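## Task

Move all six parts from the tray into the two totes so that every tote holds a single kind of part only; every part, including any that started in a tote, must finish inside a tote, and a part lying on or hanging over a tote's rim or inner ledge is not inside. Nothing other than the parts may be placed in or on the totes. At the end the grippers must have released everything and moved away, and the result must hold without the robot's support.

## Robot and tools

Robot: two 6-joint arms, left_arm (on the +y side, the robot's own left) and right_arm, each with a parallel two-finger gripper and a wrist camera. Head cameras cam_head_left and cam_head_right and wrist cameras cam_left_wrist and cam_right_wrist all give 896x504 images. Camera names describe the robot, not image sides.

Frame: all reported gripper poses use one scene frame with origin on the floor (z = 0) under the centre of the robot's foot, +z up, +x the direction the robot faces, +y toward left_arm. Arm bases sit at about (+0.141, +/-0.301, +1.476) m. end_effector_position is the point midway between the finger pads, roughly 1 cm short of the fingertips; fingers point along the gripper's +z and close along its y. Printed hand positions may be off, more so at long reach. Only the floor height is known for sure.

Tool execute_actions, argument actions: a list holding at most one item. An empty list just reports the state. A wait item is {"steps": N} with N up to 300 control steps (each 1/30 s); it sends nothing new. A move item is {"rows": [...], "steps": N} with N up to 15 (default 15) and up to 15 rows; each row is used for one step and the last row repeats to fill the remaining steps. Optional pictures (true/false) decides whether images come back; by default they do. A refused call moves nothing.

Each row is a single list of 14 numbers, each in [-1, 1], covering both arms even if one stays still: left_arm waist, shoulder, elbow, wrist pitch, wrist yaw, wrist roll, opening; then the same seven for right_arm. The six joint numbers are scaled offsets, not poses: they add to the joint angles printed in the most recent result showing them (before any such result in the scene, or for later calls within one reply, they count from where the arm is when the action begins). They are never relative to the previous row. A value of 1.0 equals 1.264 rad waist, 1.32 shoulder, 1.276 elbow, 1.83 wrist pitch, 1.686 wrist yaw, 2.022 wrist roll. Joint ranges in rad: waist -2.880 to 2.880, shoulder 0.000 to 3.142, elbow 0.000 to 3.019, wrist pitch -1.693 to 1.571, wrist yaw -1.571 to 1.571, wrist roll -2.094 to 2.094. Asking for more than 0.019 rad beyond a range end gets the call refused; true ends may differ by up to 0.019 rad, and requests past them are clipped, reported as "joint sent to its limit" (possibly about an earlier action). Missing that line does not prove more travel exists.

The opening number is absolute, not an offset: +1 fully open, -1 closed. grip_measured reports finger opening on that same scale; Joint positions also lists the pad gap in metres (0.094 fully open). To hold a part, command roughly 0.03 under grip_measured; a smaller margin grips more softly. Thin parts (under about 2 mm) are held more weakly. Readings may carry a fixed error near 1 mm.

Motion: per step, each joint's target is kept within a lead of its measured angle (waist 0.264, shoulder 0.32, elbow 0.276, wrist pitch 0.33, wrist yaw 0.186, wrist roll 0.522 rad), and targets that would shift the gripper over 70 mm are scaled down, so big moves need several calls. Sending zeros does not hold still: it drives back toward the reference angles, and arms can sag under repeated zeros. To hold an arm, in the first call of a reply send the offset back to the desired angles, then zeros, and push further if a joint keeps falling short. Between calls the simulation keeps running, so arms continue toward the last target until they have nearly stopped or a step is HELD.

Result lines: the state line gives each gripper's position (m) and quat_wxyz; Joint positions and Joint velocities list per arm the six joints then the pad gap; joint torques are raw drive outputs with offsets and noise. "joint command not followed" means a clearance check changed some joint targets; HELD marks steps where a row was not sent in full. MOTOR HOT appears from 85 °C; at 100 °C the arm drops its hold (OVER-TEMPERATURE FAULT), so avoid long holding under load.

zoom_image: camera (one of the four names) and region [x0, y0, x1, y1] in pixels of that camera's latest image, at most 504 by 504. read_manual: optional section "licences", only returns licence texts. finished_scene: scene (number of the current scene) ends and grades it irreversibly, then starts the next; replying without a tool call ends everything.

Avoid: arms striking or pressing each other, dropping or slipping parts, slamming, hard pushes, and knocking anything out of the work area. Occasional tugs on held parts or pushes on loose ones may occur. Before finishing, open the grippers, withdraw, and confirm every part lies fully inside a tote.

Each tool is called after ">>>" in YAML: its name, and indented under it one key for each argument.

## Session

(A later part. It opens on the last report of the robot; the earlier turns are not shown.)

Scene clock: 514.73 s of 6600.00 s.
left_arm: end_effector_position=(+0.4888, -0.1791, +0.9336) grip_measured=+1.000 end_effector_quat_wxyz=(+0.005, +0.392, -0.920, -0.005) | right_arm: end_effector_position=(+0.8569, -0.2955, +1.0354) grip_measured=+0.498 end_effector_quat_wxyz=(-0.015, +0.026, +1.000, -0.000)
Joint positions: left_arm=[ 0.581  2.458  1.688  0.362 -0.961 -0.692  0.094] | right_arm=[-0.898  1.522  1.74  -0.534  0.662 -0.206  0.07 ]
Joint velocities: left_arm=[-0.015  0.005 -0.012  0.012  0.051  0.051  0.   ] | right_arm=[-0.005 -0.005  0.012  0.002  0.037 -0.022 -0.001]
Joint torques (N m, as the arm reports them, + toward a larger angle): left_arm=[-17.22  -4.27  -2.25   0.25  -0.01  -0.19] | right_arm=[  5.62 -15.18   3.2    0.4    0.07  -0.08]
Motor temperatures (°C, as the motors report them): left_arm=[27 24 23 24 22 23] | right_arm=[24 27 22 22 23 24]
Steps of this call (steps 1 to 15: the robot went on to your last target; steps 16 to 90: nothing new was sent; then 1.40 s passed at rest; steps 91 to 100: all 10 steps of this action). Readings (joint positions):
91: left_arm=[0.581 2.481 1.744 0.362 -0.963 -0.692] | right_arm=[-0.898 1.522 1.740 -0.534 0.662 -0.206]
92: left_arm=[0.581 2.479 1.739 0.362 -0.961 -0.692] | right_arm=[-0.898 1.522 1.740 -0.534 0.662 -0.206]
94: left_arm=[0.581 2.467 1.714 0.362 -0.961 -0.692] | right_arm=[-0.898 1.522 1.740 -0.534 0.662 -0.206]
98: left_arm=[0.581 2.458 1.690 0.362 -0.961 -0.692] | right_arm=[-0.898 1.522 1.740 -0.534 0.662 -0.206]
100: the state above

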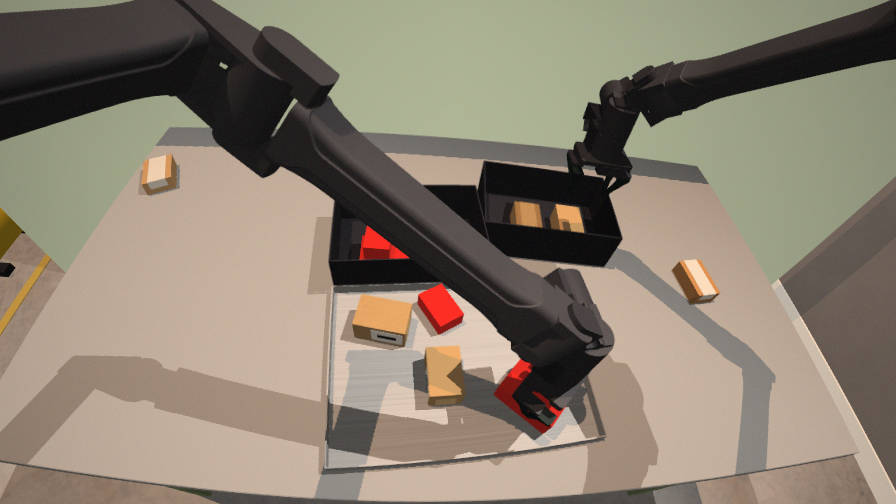

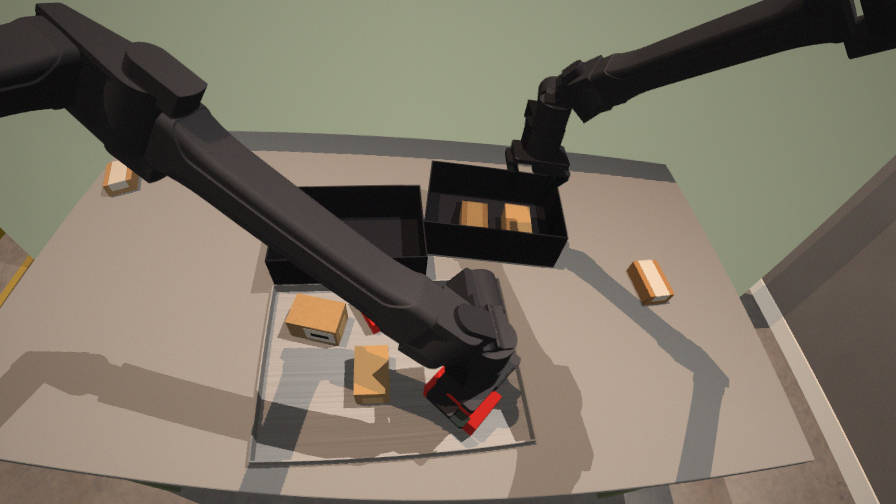

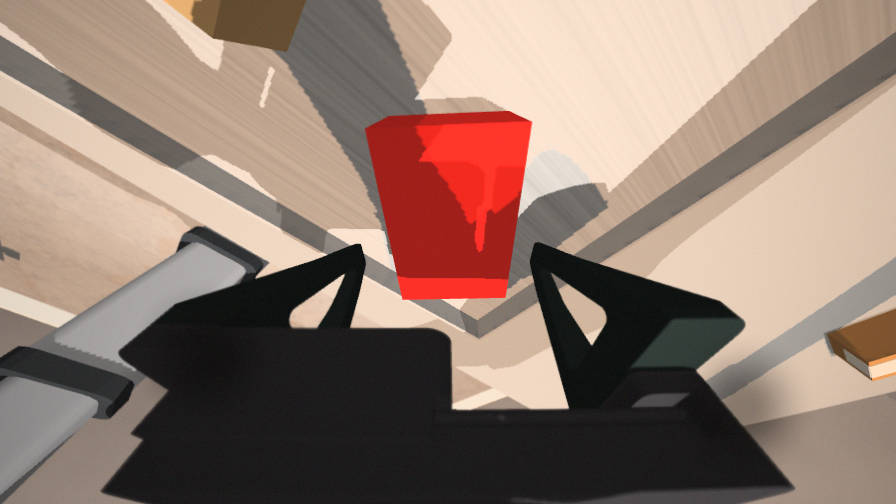

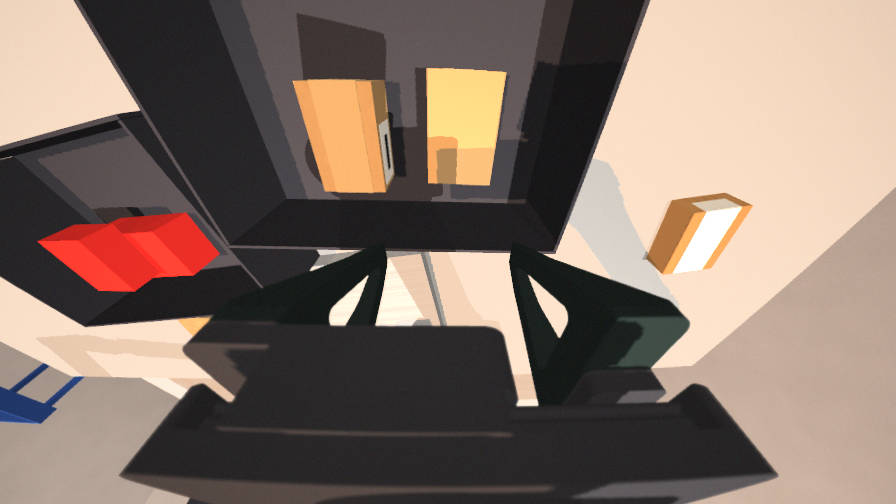

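>>> execute_actions:
  actions:
    - {"rows": [[0.02,0,0,0,0,0,1,0,0,0,0,0,0,0.5],[0.024,0,0,0,0,0,1,0,0,0,0,0,0,0.5],[0.028,0,0,0,0,0,1,0,0,0,0,0,0,0.5],[0.032,0.004,0.008,0,0.002,0,1,0,0,0,0,0,0,0.5],[0.035,0.008,0.015,0,0.004,0,1,0,0,0,0,0,0,0.5],[0.038,0.012,0.022,0,0.006,0,1,0,0,0,0,0,0,0.5],[0.041,0.016,0.029,0,0.008,0,1,0,0,0,0,0,0,0.5],[0.044,0.02,0.036,0,0.01,0,1,0,0,0,0,0,0,0.5],[0.047,0.024,0.043,0,0.012,0,1,0,0,0,0,0,0,0.5],[0.050,0.028,0.05,0,0.014,0,1,0,0,0,0,0,0,0.5],[0.052,0.032,0.057,0,0.016,0,1,0,0,0,0,0,0,0.5],[0.052,0.036,0.064,0,0.018,0,1,0,0,0,0,0,0,0.5],[0.052,0.04,0.071,0,0.02,0,1,0,0,0,0,0,0,0.5],[0.052,0.043,0.078,0,0.022,0,1,0,0,0,0,0,0,0.5],[0.052,0.045,0.083,0,0.024,0,1,0,0,0,0,0,0,0.5]], "steps": 15}

Scene clock: 519.40 s of 6600.00 s.
left_arm: end_effector_position=(+0.4987, -0.1704, +0.8947) grip_measured=+1.000 end_effector_quat_wxyz=(-0.002, +0.414, -0.910, -0.008) | right_arm: end_effector_position=(+0.8569, -0.2955, +1.0354) grip_measured=+0.498 end_effector_quat_wxyz=(-0.015, +0.026, +1.000, -0.000)
Joint positions: left_arm=[ 0.63   2.501  1.777  0.362 -0.926 -0.692  0.094] | right_arm=[-0.898  1.522  1.74  -0.534  0.662 -0.206  0.07 ]
Joint velocities: left_arm=[ 0.083  0.142  0.212  0.002  0.081 -0.007  0.   ] | right_arm=[-0.015 -0.005 -0.007  0.002 -0.007 -0.037  0.   ]
Joint torques (N m, as the arm reports them, + toward a larger angle): left_arm=[-16.66  -3.06  -0.96  -0.2    0.05  -0.14] | right_arm=[  5.49 -15.21   3.23   0.35   0.06  -0.08]
Motor temperatures (°C, as the motors report them): left_arm=[27 24 24 24 22 23] | right_arm=[24 27 22 22 23 24]
Steps of this call (steps 1 to 15: the robot went on to your last target; steps 16 to 90: nothing new was sent; then 1.17 s passed at rest; steps 91 to 105: all 15 steps of this action). Readings (joint positions):
91: left_arm=[0.581 2.458 1.688 0.362 -0.961 -0.692] | right_arm=[-0.898 1.522 1.740 -0.534 0.662 -0.206]
92: left_arm=[0.581 2.458 1.688 0.362 -0.961 -0.692] | right_arm=[-0.898 1.522 1.740 -0.534 0.662 -0.206]
94: left_arm=[0.583 2.458 1.689 0.362 -0.960 -0.692] | right_arm=[-0.898 1.522 1.740 -0.534 0.662 -0.206]
98: left_arm=[0.596 2.468 1.712 0.362 -0.949 -0.692] | right_arm=[-0.898 1.522 1.740 -0.534 0.662 -0.206]
105: the state above

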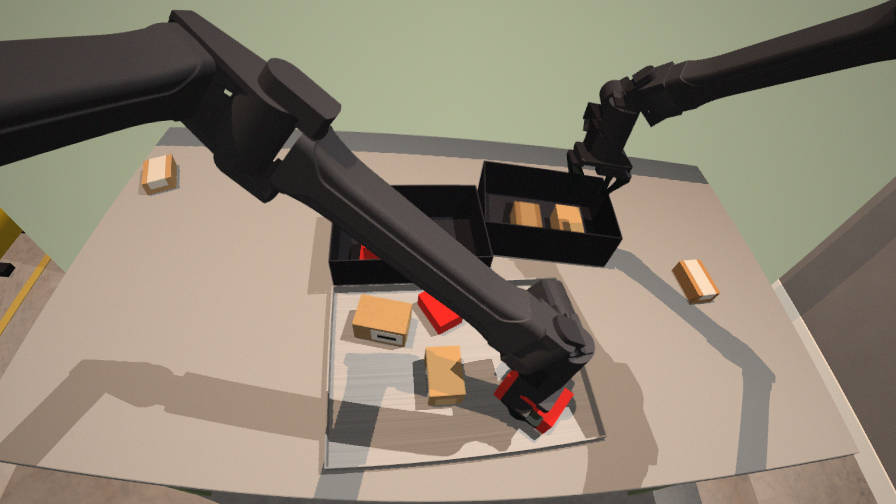

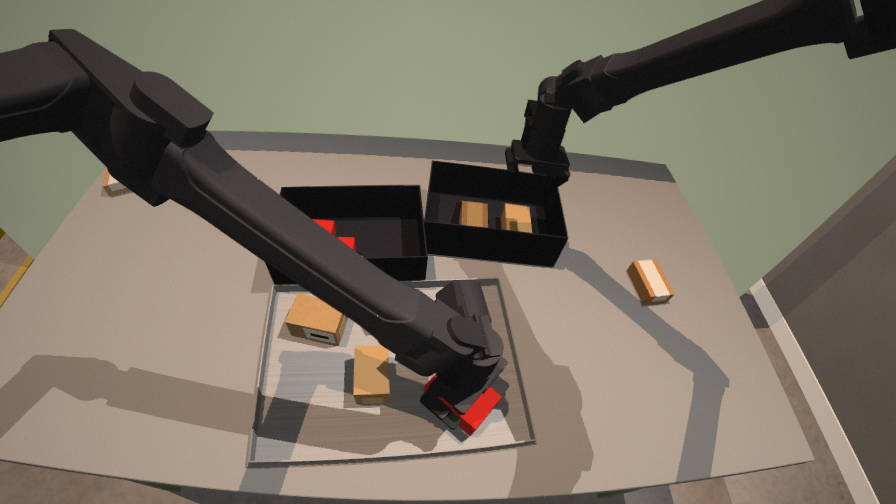

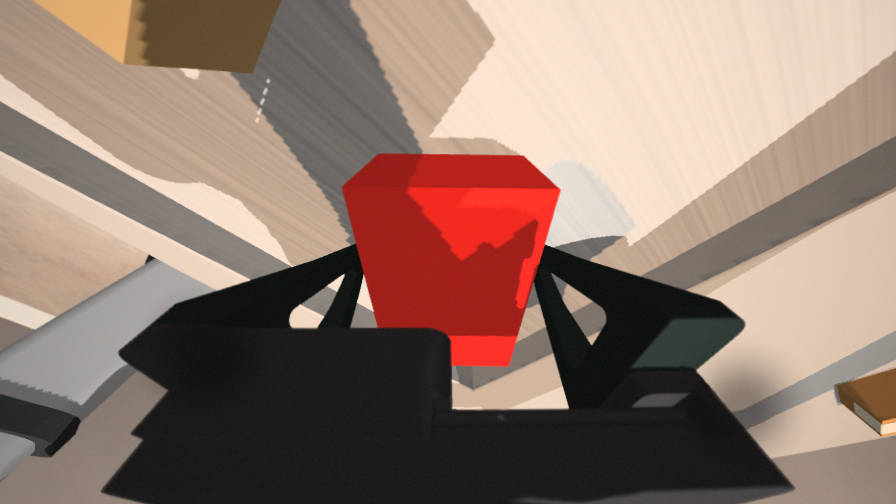

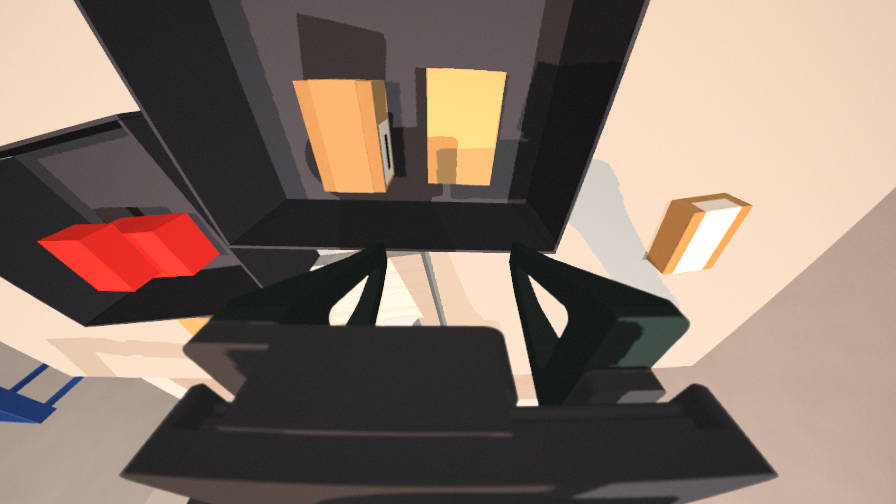

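>>> execute_actions:
  actions:
    - {"rows": [[0,0,0,0,0,0,0.8,0,0,0,0,0,0,0.5],[0,0,0,0,0,0,0.7,0,0,0,0,0,0,0.5],[0,0,0,0,0,0,0.6,0,0,0,0,0,0,0.5],[0,0,0,0,0,0,0.5,0,0,0,0,0,0,0.5],[0,0,0,0,0,0,0.45,0,0,0,0,0,0,0.5]], "steps": 15}

Scene clock: 521.13 s of 6600.00 s.
left_arm: end_effector_position=(+0.4957, -0.1708, +0.8899) grip_measured=+0.496 end_effector_quat_wxyz=(-0.002, +0.414, -0.910, -0.010) | right_arm: end_effector_position=(+0.8569, -0.2955, +1.0354) grip_measured=+0.498 end_effector_quat_wxyz=(-0.015, +0.026, +1.000, -0.000)
Joint positions: left_arm=[ 0.635  2.513  1.788  0.362 -0.924 -0.692  0.07 ] | right_arm=[-0.898  1.522  1.74  -0.534  0.662 -0.206  0.07 ]
Joint velocities: left_arm=[-0.005 -0.005 -0.002  0.002  0.051 -0.037 -0.   ] | right_arm=[-0.015 -0.015 -0.007  0.002 -0.022  0.022  0.   ]
Joint torques (N m, as the arm reports them, + toward a larger angle): left_arm=[-17.87  -4.51  -2.26  -0.24  -0.13  -0.14] | right_arm=[  5.45 -15.11   3.23   0.36   0.05  -0.08]
Motor temperatures (°C, as the motors report them): left_arm=[27 24 24 24 22 23] | right_arm=[24 27 22 22 23 24]
Steps of this call (steps 1 to 30: the robot went on to your last target; steps 31 to 37: nothing new was sent; steps 38 to 52: all 15 steps of this action). Readings (joint positions):
38: left_arm=[0.635 2.513 1.788 0.362 -0.923 -0.692] | right_arm=[-0.898 1.522 1.740 -0.534 0.662 -0.206]
39: left_arm=[0.635 2.513 1.788 0.362 -0.923 -0.692] | right_arm=[-0.898 1.522 1.740 -0.534 0.662 -0.206]
41: left_arm=[0.635 2.513 1.788 0.362 -0.923 -0.692] | right_arm=[-0.898 1.522 1.740 -0.534 0.662 -0.206]
45: left_arm=[0.635 2.513 1.788 0.362 -0.924 -0.692] | right_arm=[-0.898 1.522 1.740 -0.534 0.662 -0.206]
52: the state above

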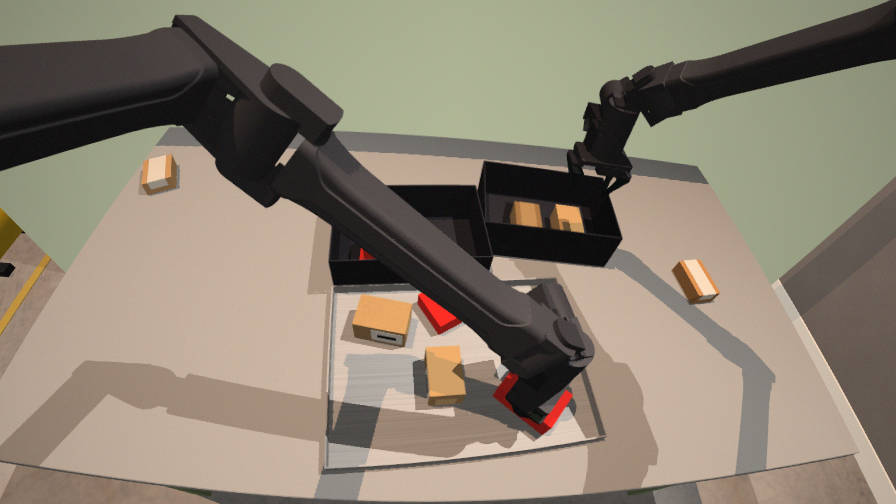

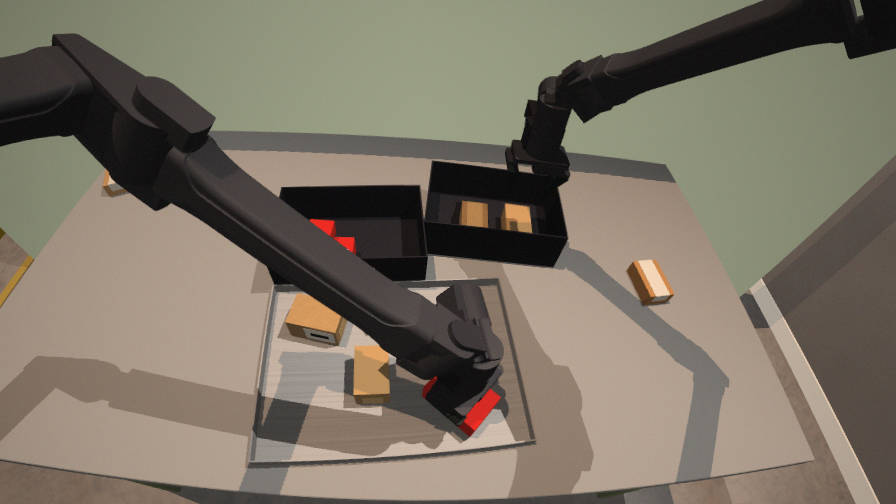

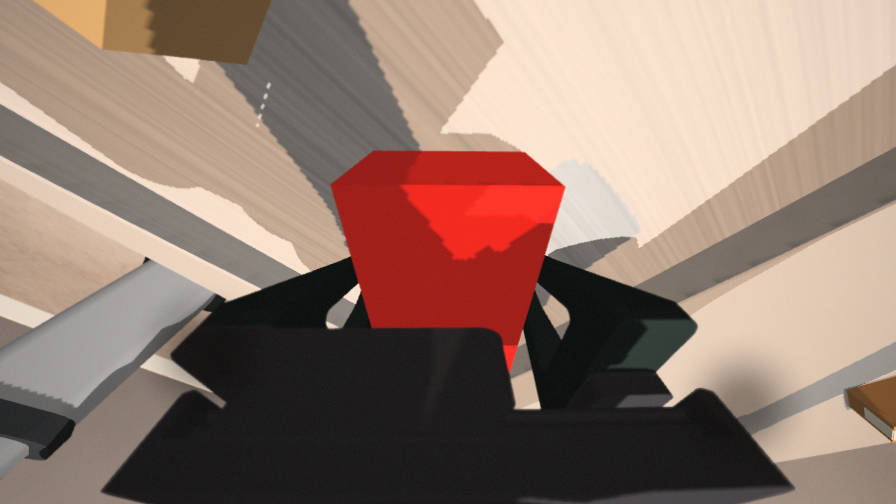

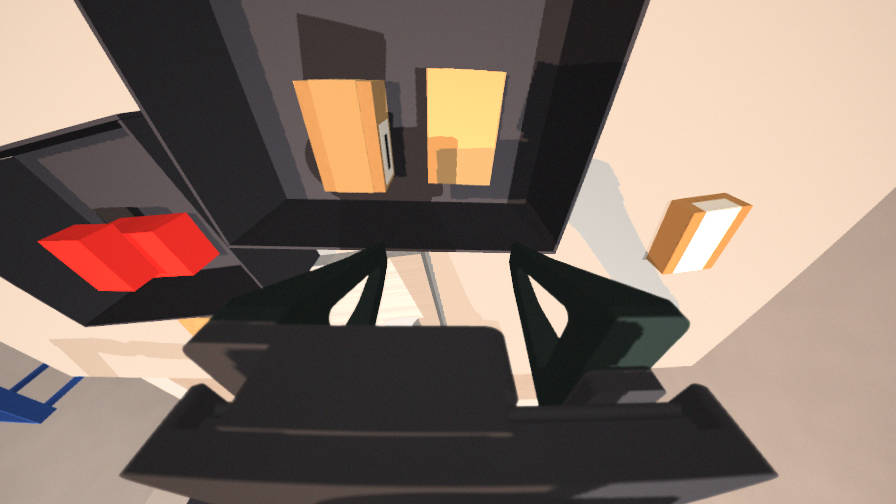

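>>> execute_actions:
  actions:
    - {"rows": [[-0.03,0,0,0,0,0,0.45,0,0,0,0,0,0,0.5],[-0.036,0,0,0,0,0,0.45,0,0,0,0,0,0,0.5],[-0.042,-0.006,-0.01,0,-0.003,0,0.45,0,0,0,0,0,0,0.5],[-0.048,-0.014,-0.022,0.002,-0.007,0,0.45,0,0,0,0,0,0,0.5],[-0.055,-0.022,-0.035,0.003,-0.011,0,0.45,0,0,0,0,0,0,0.5],[-0.062,-0.03,-0.048,0.005,-0.015,0,0.45,0,0,0,0,0,0,0.5],[-0.069,-0.038,-0.061,0.006,-0.019,0,0.45,0,0,0,0,0,0,0.5],[-0.076,-0.046,-0.074,0.008,-0.023,0,0.45,0,0,0,0,0,0,0.5],[-0.083,-0.054,-0.087,0.009,-0.027,0,0.45,0,0,0,0,0,0,0.5],[-0.09,-0.062,-0.10,0.011,-0.031,0,0.45,0,0,0,0,0,0,0.5],[-0.097,-0.07,-0.113,0.012,-0.035,0,0.45,0,0,0,0,0,0,0.5],[-0.104,-0.078,-0.126,0.014,-0.039,0,0.45,0,0,0,0,0,0,0.5],[-0.11,-0.086,-0.139,0.015,-0.043,0,0.45,0,0,0,0,0,0,0.5],[-0.116,-0.094,-0.152,0.017,-0.047,0,0.45,0,0,0,0,0,0,0.5],[-0.12,-0.10,-0.16,0.018,-0.05,0,0.45,0,0,0,0,0,0,0.5]], "steps": 15}

Scene clock: 536.17 s of 6600.00 s.
left_arm: end_effector_position=(+0.4900, -0.1714, +0.9558) grip_measured=+0.496 end_effector_quat_wxyz=(+0.002, +0.385, -0.923, -0.014) | right_arm: end_effector_position=(+0.8569, -0.2955, +1.0354) grip_measured=+0.498 end_effector_quat_wxyz=(-0.015, +0.026, +1.000, -0.000)
Joint positions: left_arm=[ 0.558  2.416  1.625  0.369 -1.001 -0.692  0.07 ] | right_arm=[-0.898  1.522  1.74  -0.534  0.662 -0.206  0.07 ]
Joint velocities: left_arm=[-0.366 -0.327 -0.452  0.061 -0.183  0.066  0.001] | right_arm=[-0.015 -0.015 -0.012  0.012 -0.007 -0.007 -0.001]
Joint torques (N m, as the arm reports them, + toward a larger angle): left_arm=[-21.59  -4.62  -2.34   0.49  -0.1   -0.13] | right_arm=[  5.66 -15.05   3.22   0.41   0.06  -0.07]
Motor temperatures (°C, as the motors report them): left_arm=[28 24 24 24 22 23] | right_arm=[24 27 22 22 23 24]
Steps of this call (steps 1 to 15: the robot went on to your last target; steps 16 to 90: nothing new was sent; then 11.53 s passed at rest; steps 91 to 105: all 15 steps of this action). Readings (joint positions):
91: left_arm=[0.635 2.513 1.788 0.362 -0.924 -0.692] | right_arm=[-0.898 1.522 1.740 -0.534 0.662 -0.206]
92: left_arm=[0.634 2.513 1.788 0.362 -0.924 -0.692] | right_arm=[-0.898 1.522 1.740 -0.534 0.662 -0.206]
94: left_arm=[0.633 2.512 1.788 0.362 -0.928 -0.692] | right_arm=[-0.898 1.522 1.740 -0.534 0.662 -0.206]
98: left_arm=[0.623 2.489 1.744 0.362 -0.954 -0.692] | right_arm=[-0.898 1.522 1.740 -0.534 0.662 -0.206]
105: the state above

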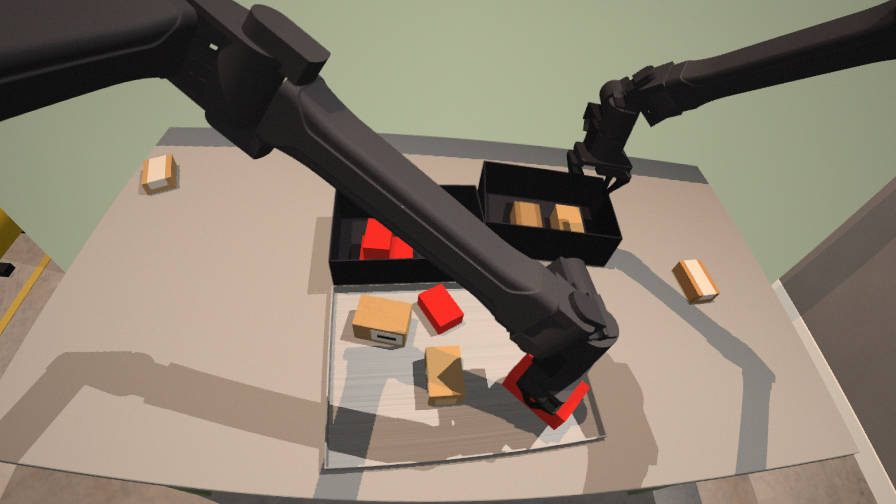

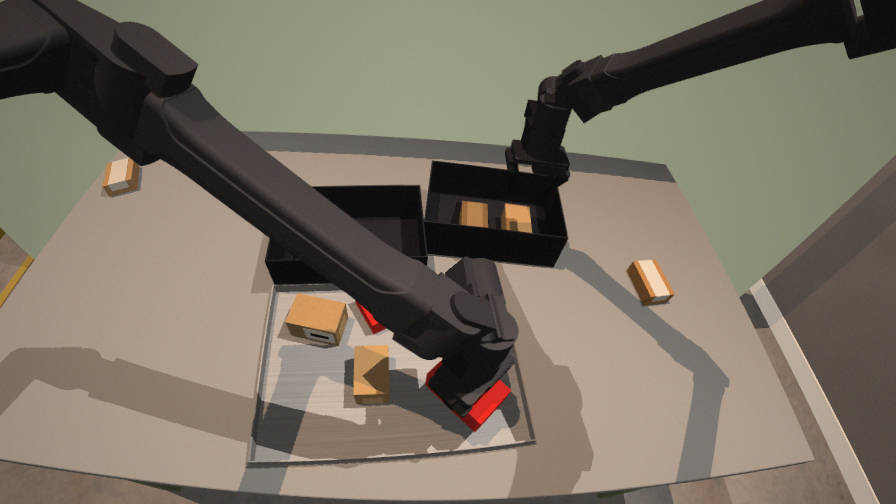

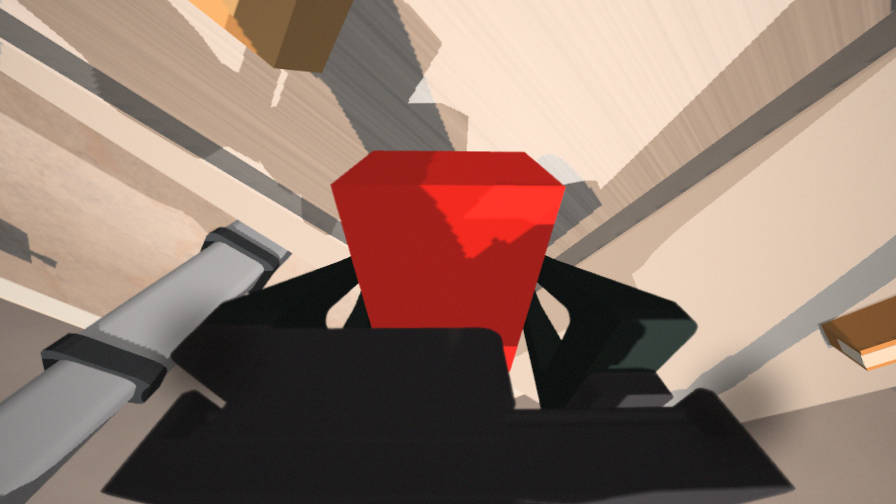

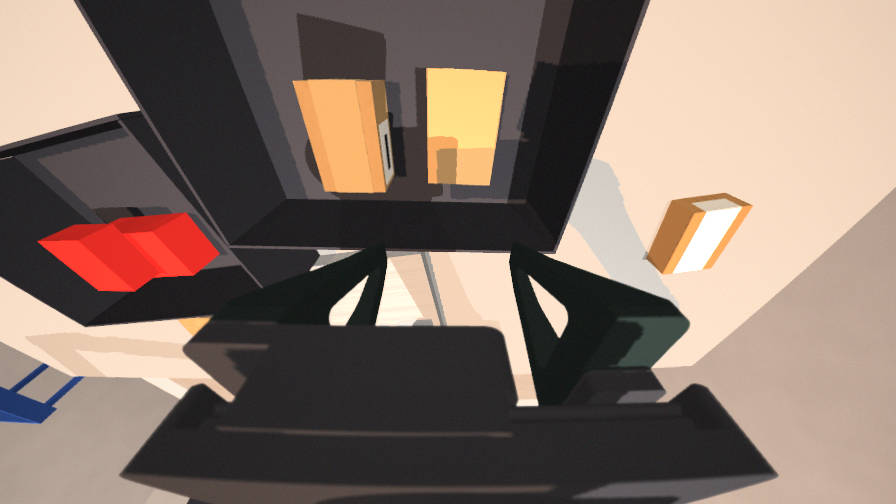

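>>> execute_actions:
  actions:
    - {"rows": [[-0.03,-0.06,-0.05,0,0,0.03,0.45,0,0,0,0,0,0,0.5],[-0.03,-0.09,-0.07,-0.01,0,0.06,0.45,0,0,0,0,0,0,0.5],[-0.03,-0.12,-0.09,-0.02,0,0.09,0.45,0,0,0,0,0,0,0.5],[-0.03,-0.15,-0.11,-0.03,0,0.12,0.45,0,0,0,0,0,0,0.5],[-0.03,-0.18,-0.13,-0.035,0,0.15,0.45,0,0,0,0,0,0,0.5],[-0.03,-0.21,-0.15,-0.042,0,0.18,0.45,0,0,0,0,0,0,0.5],[-0.03,-0.24,-0.17,-0.05,0,0.21,0.45,0,0,0,0,0,0,0.5],[-0.03,-0.27,-0.19,-0.057,0,0.24,0.45,0,0,0,0,0,0,0.5],[-0.03,-0.30,-0.21,-0.065,0,0.27,0.45,0,0,0,0,0,0,0.5],[-0.03,-0.33,-0.23,-0.072,0,0.30,0.45,0,0,0,0,0,0,0.5],[-0.03,-0.36,-0.25,-0.08,0,0.33,0.45,0,0,0,0,0,0,0.5],[-0.03,-0.39,-0.27,-0.087,0,0.36,0.45,0,0,0,0,0,0,0.5],[-0.03,-0.42,-0.29,-0.094,0,0.39,0.45,0,0,0,0,0,0,0.5],[-0.03,-0.45,-0.31,-0.10,0,0.42,0.45,0,0,0,0,0,0,0.5],[-0.03,-0.472,-0.329,-0.107,0.002,0.44,0.45,0,0,0,0,0,0,0.5]], "steps": 15}

>>> execute_actions:
  actions:
    - {"steps": 25}

Scene clock: 540.20 s of 6600.00 s.
left_arm: end_effector_position=(+0.6118, -0.0474, +1.0735) grip_measured=+0.496 end_effector_quat_wxyz=(+0.008, -0.097, +0.995, -0.013) | right_arm: end_effector_position=(+0.8569, -0.2955, +1.0354) grip_measured=+0.498 end_effector_quat_wxyz=(-0.015, +0.026, +1.000, -0.000)
Joint positions: left_arm=[ 0.505  1.903  1.277  0.224 -0.999 -0.093  0.07 ] | right_arm=[-0.898  1.522  1.74  -0.534  0.662 -0.206  0.07 ]
Joint velocities: left_arm=[ 0.005 -1.607 -0.769 -0.432  0.051  1.868 -0.001] | right_arm=[ 0.015 -0.015 -0.012  0.027  0.037  0.007  0.001]
Joint torques (N m, as the arm reports them, + toward a larger angle): left_arm=[-13.33  -6.71  -2.42  -1.     0.    -0.02] | right_arm=[  5.63 -15.29   3.22   0.36   0.05  -0.07]
Motor temperatures (°C, as the motors report them): left_arm=[28 24 24 24 22 23] | right_arm=[24 27 22 22 23 24]
Steps of this call (steps 1 to 30: the robot went on to your last target; steps 31 to 90: nothing new was sent; then 0.53 s passed at rest; steps 91 to 105: all 15 steps of this action). Readings (joint positions):
91: left_arm=[0.503 2.382 1.596 0.378 -1.004 -0.686] | right_arm=[-0.898 1.522 1.740 -0.534 0.662 -0.206]
92: left_arm=[0.503 2.374 1.586 0.376 -1.001 -0.669] | right_arm=[-0.898 1.522 1.740 -0.534 0.662 -0.206]
94: left_arm=[0.504 2.337 1.539 0.356 -0.999 -0.611] | right_arm=[-0.898 1.522 1.740 -0.534 0.662 -0.206]
98: left_arm=[0.505 2.211 1.430 0.309 -1.000 -0.461] | right_arm=[-0.898 1.522 1.740 -0.534 0.662 -0.206]
105: the state above

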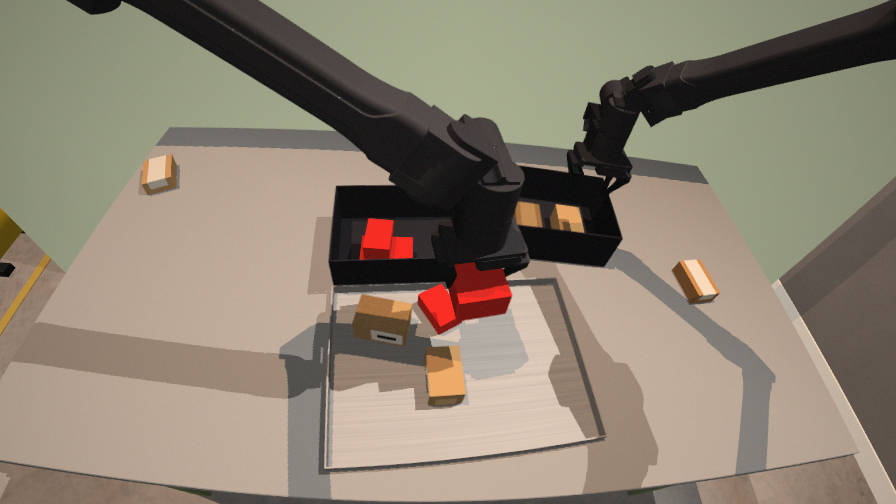

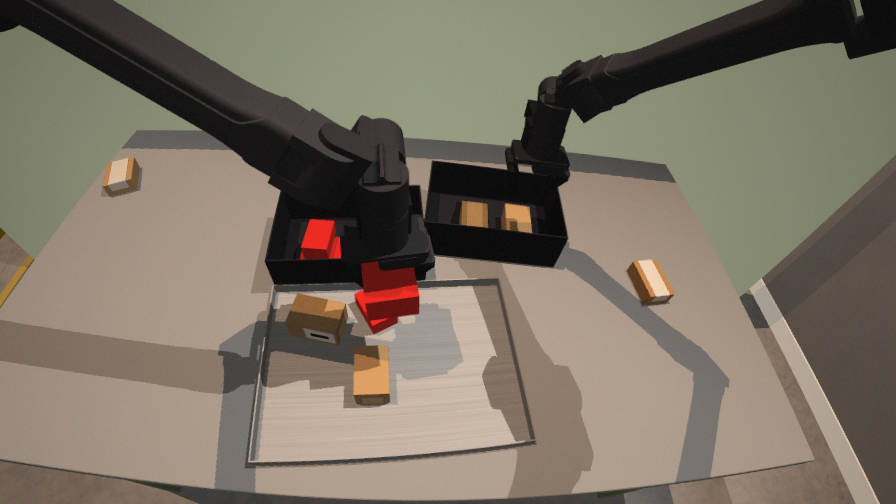

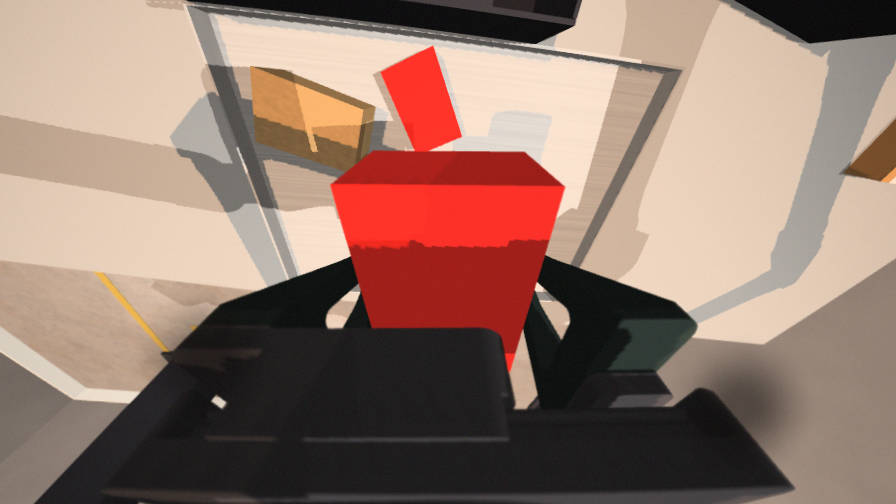

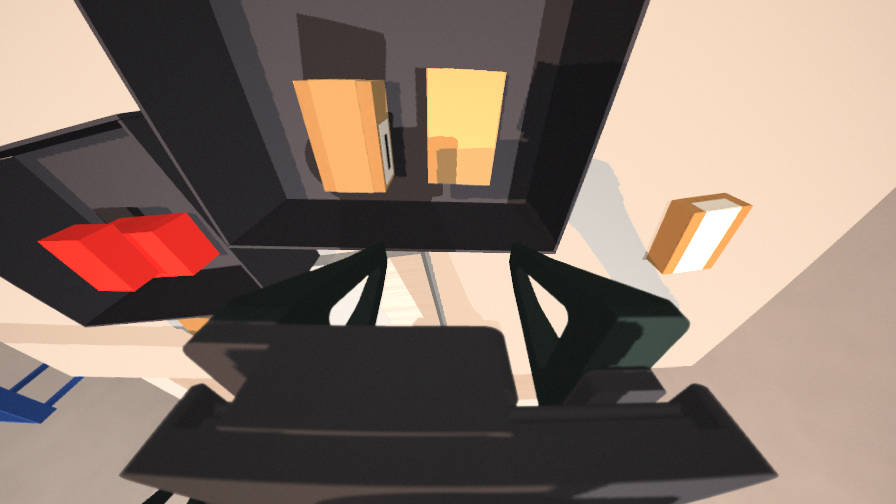

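Scene clock: 541.03 s of 6600.00 s.
left_arm: end_effector_position=(+0.6145, -0.0156, +1.0900) grip_measured=+0.496 end_effector_quat_wxyz=(+0.004, +0.047, +0.999, -0.011) | right_arm: end_effector_position=(+0.8569, -0.2955, +1.0354) grip_measured=+0.498 end_effector_quat_wxyz=(-0.015, +0.026, +1.000, -0.000)
Joint positions: left_arm=[ 0.508  1.809  1.202  0.186 -0.999  0.181  0.07 ] | right_arm=[-0.898  1.522  1.74  -0.534  0.662 -0.206  0.07 ]
Joint velocities: left_arm=[ 0.005 -0.034 -0.002 -0.007  0.007  0.022  0.002] | right_arm=[-0.015 -0.015 -0.007  0.027 -0.037 -0.051 -0.   ]
Joint torques (N m, as the arm reports them, + toward a larger angle): left_arm=[-12.86  -6.69   0.08  -0.79   0.11   0.05] | right_arm=[  5.61 -15.17   3.15   0.37   0.05  -0.08]
Motor temperatures (°C, as the motors report them): left_arm=[28 24 24 24 22 23] | right_arm=[24 27 22 22 23 24]
Steps of this call (steps 1 to 25: the robot went on to your last target). Readings (joint positions):
1: left_arm=[0.505 1.852 1.252 0.211 -0.999 -0.037] | right_arm=[-0.898 1.522 1.740 -0.534 0.662 -0.206]
2: left_arm=[0.505 1.807 1.234 0.203 -0.999 0.007] | right_arm=[-0.898 1.522 1.740 -0.534 0.662 -0.206]
4: left_arm=[0.506 1.748 1.226 0.199 -1.001 0.070] | right_arm=[-0.898 1.522 1.740 -0.534 0.662 -0.206]
8: left_arm=[0.508 1.726 1.230 0.199 -1.001 0.135] | right_arm=[-0.898 1.522 1.740 -0.534 0.662 -0.206]
25: the state above

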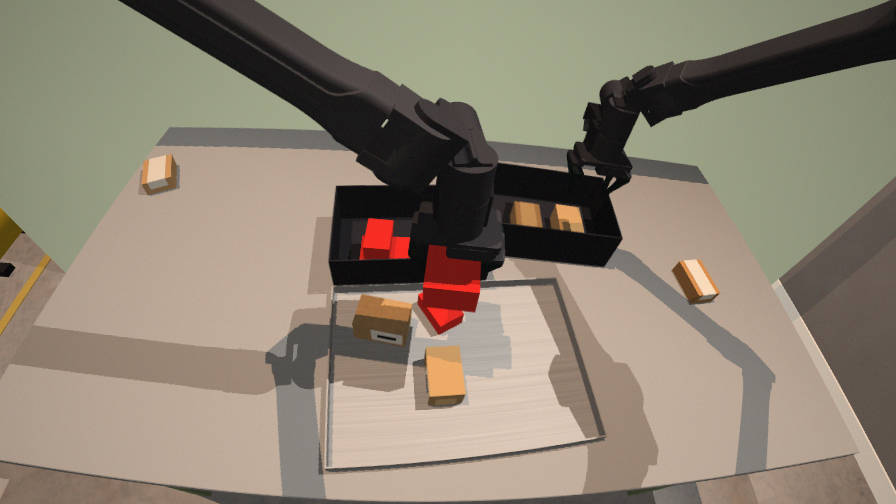

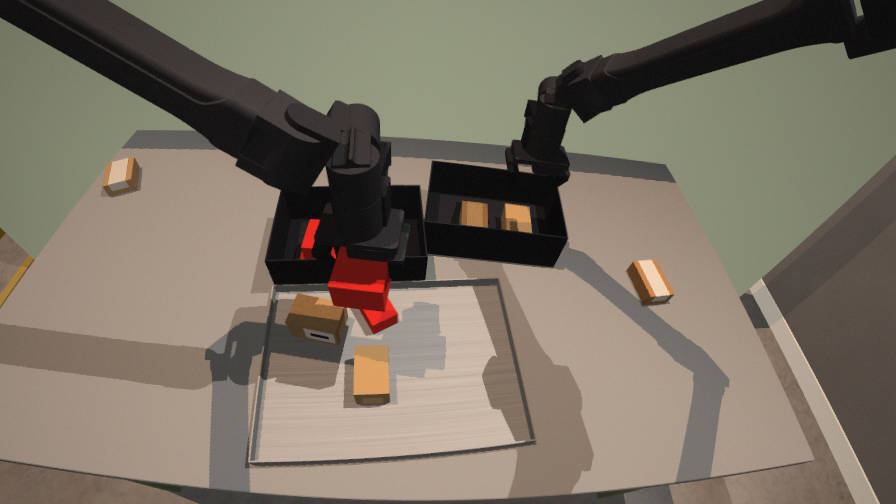

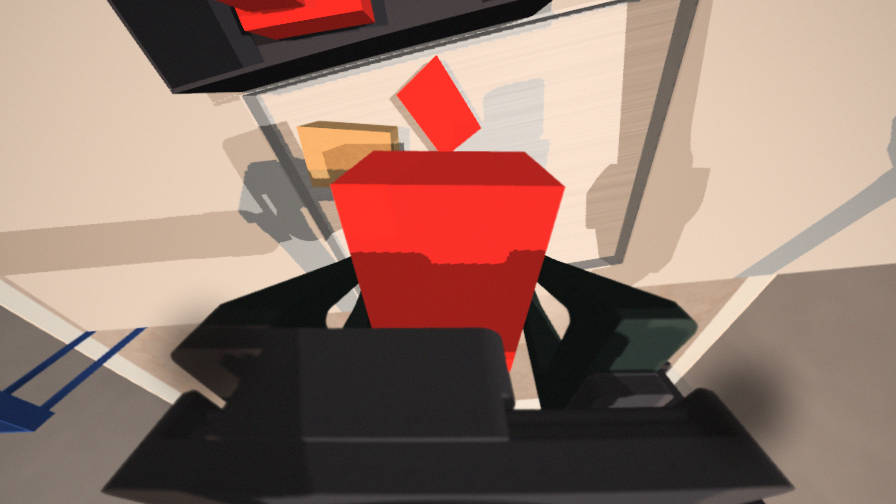

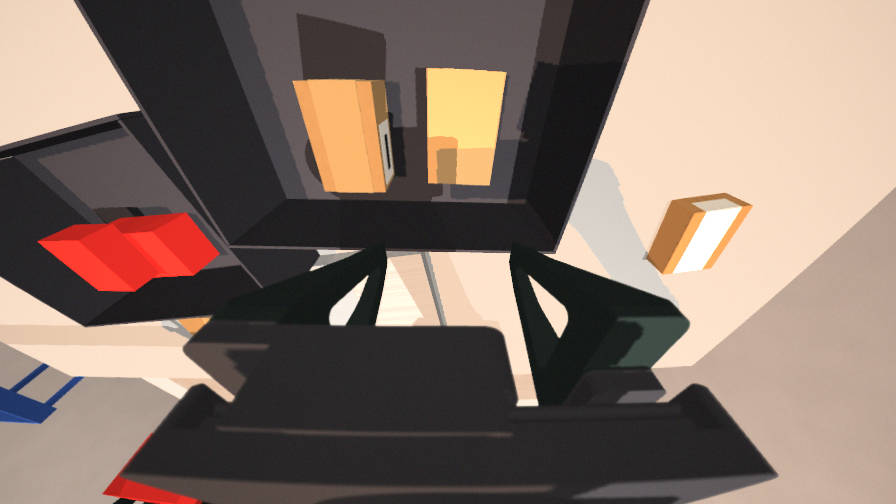

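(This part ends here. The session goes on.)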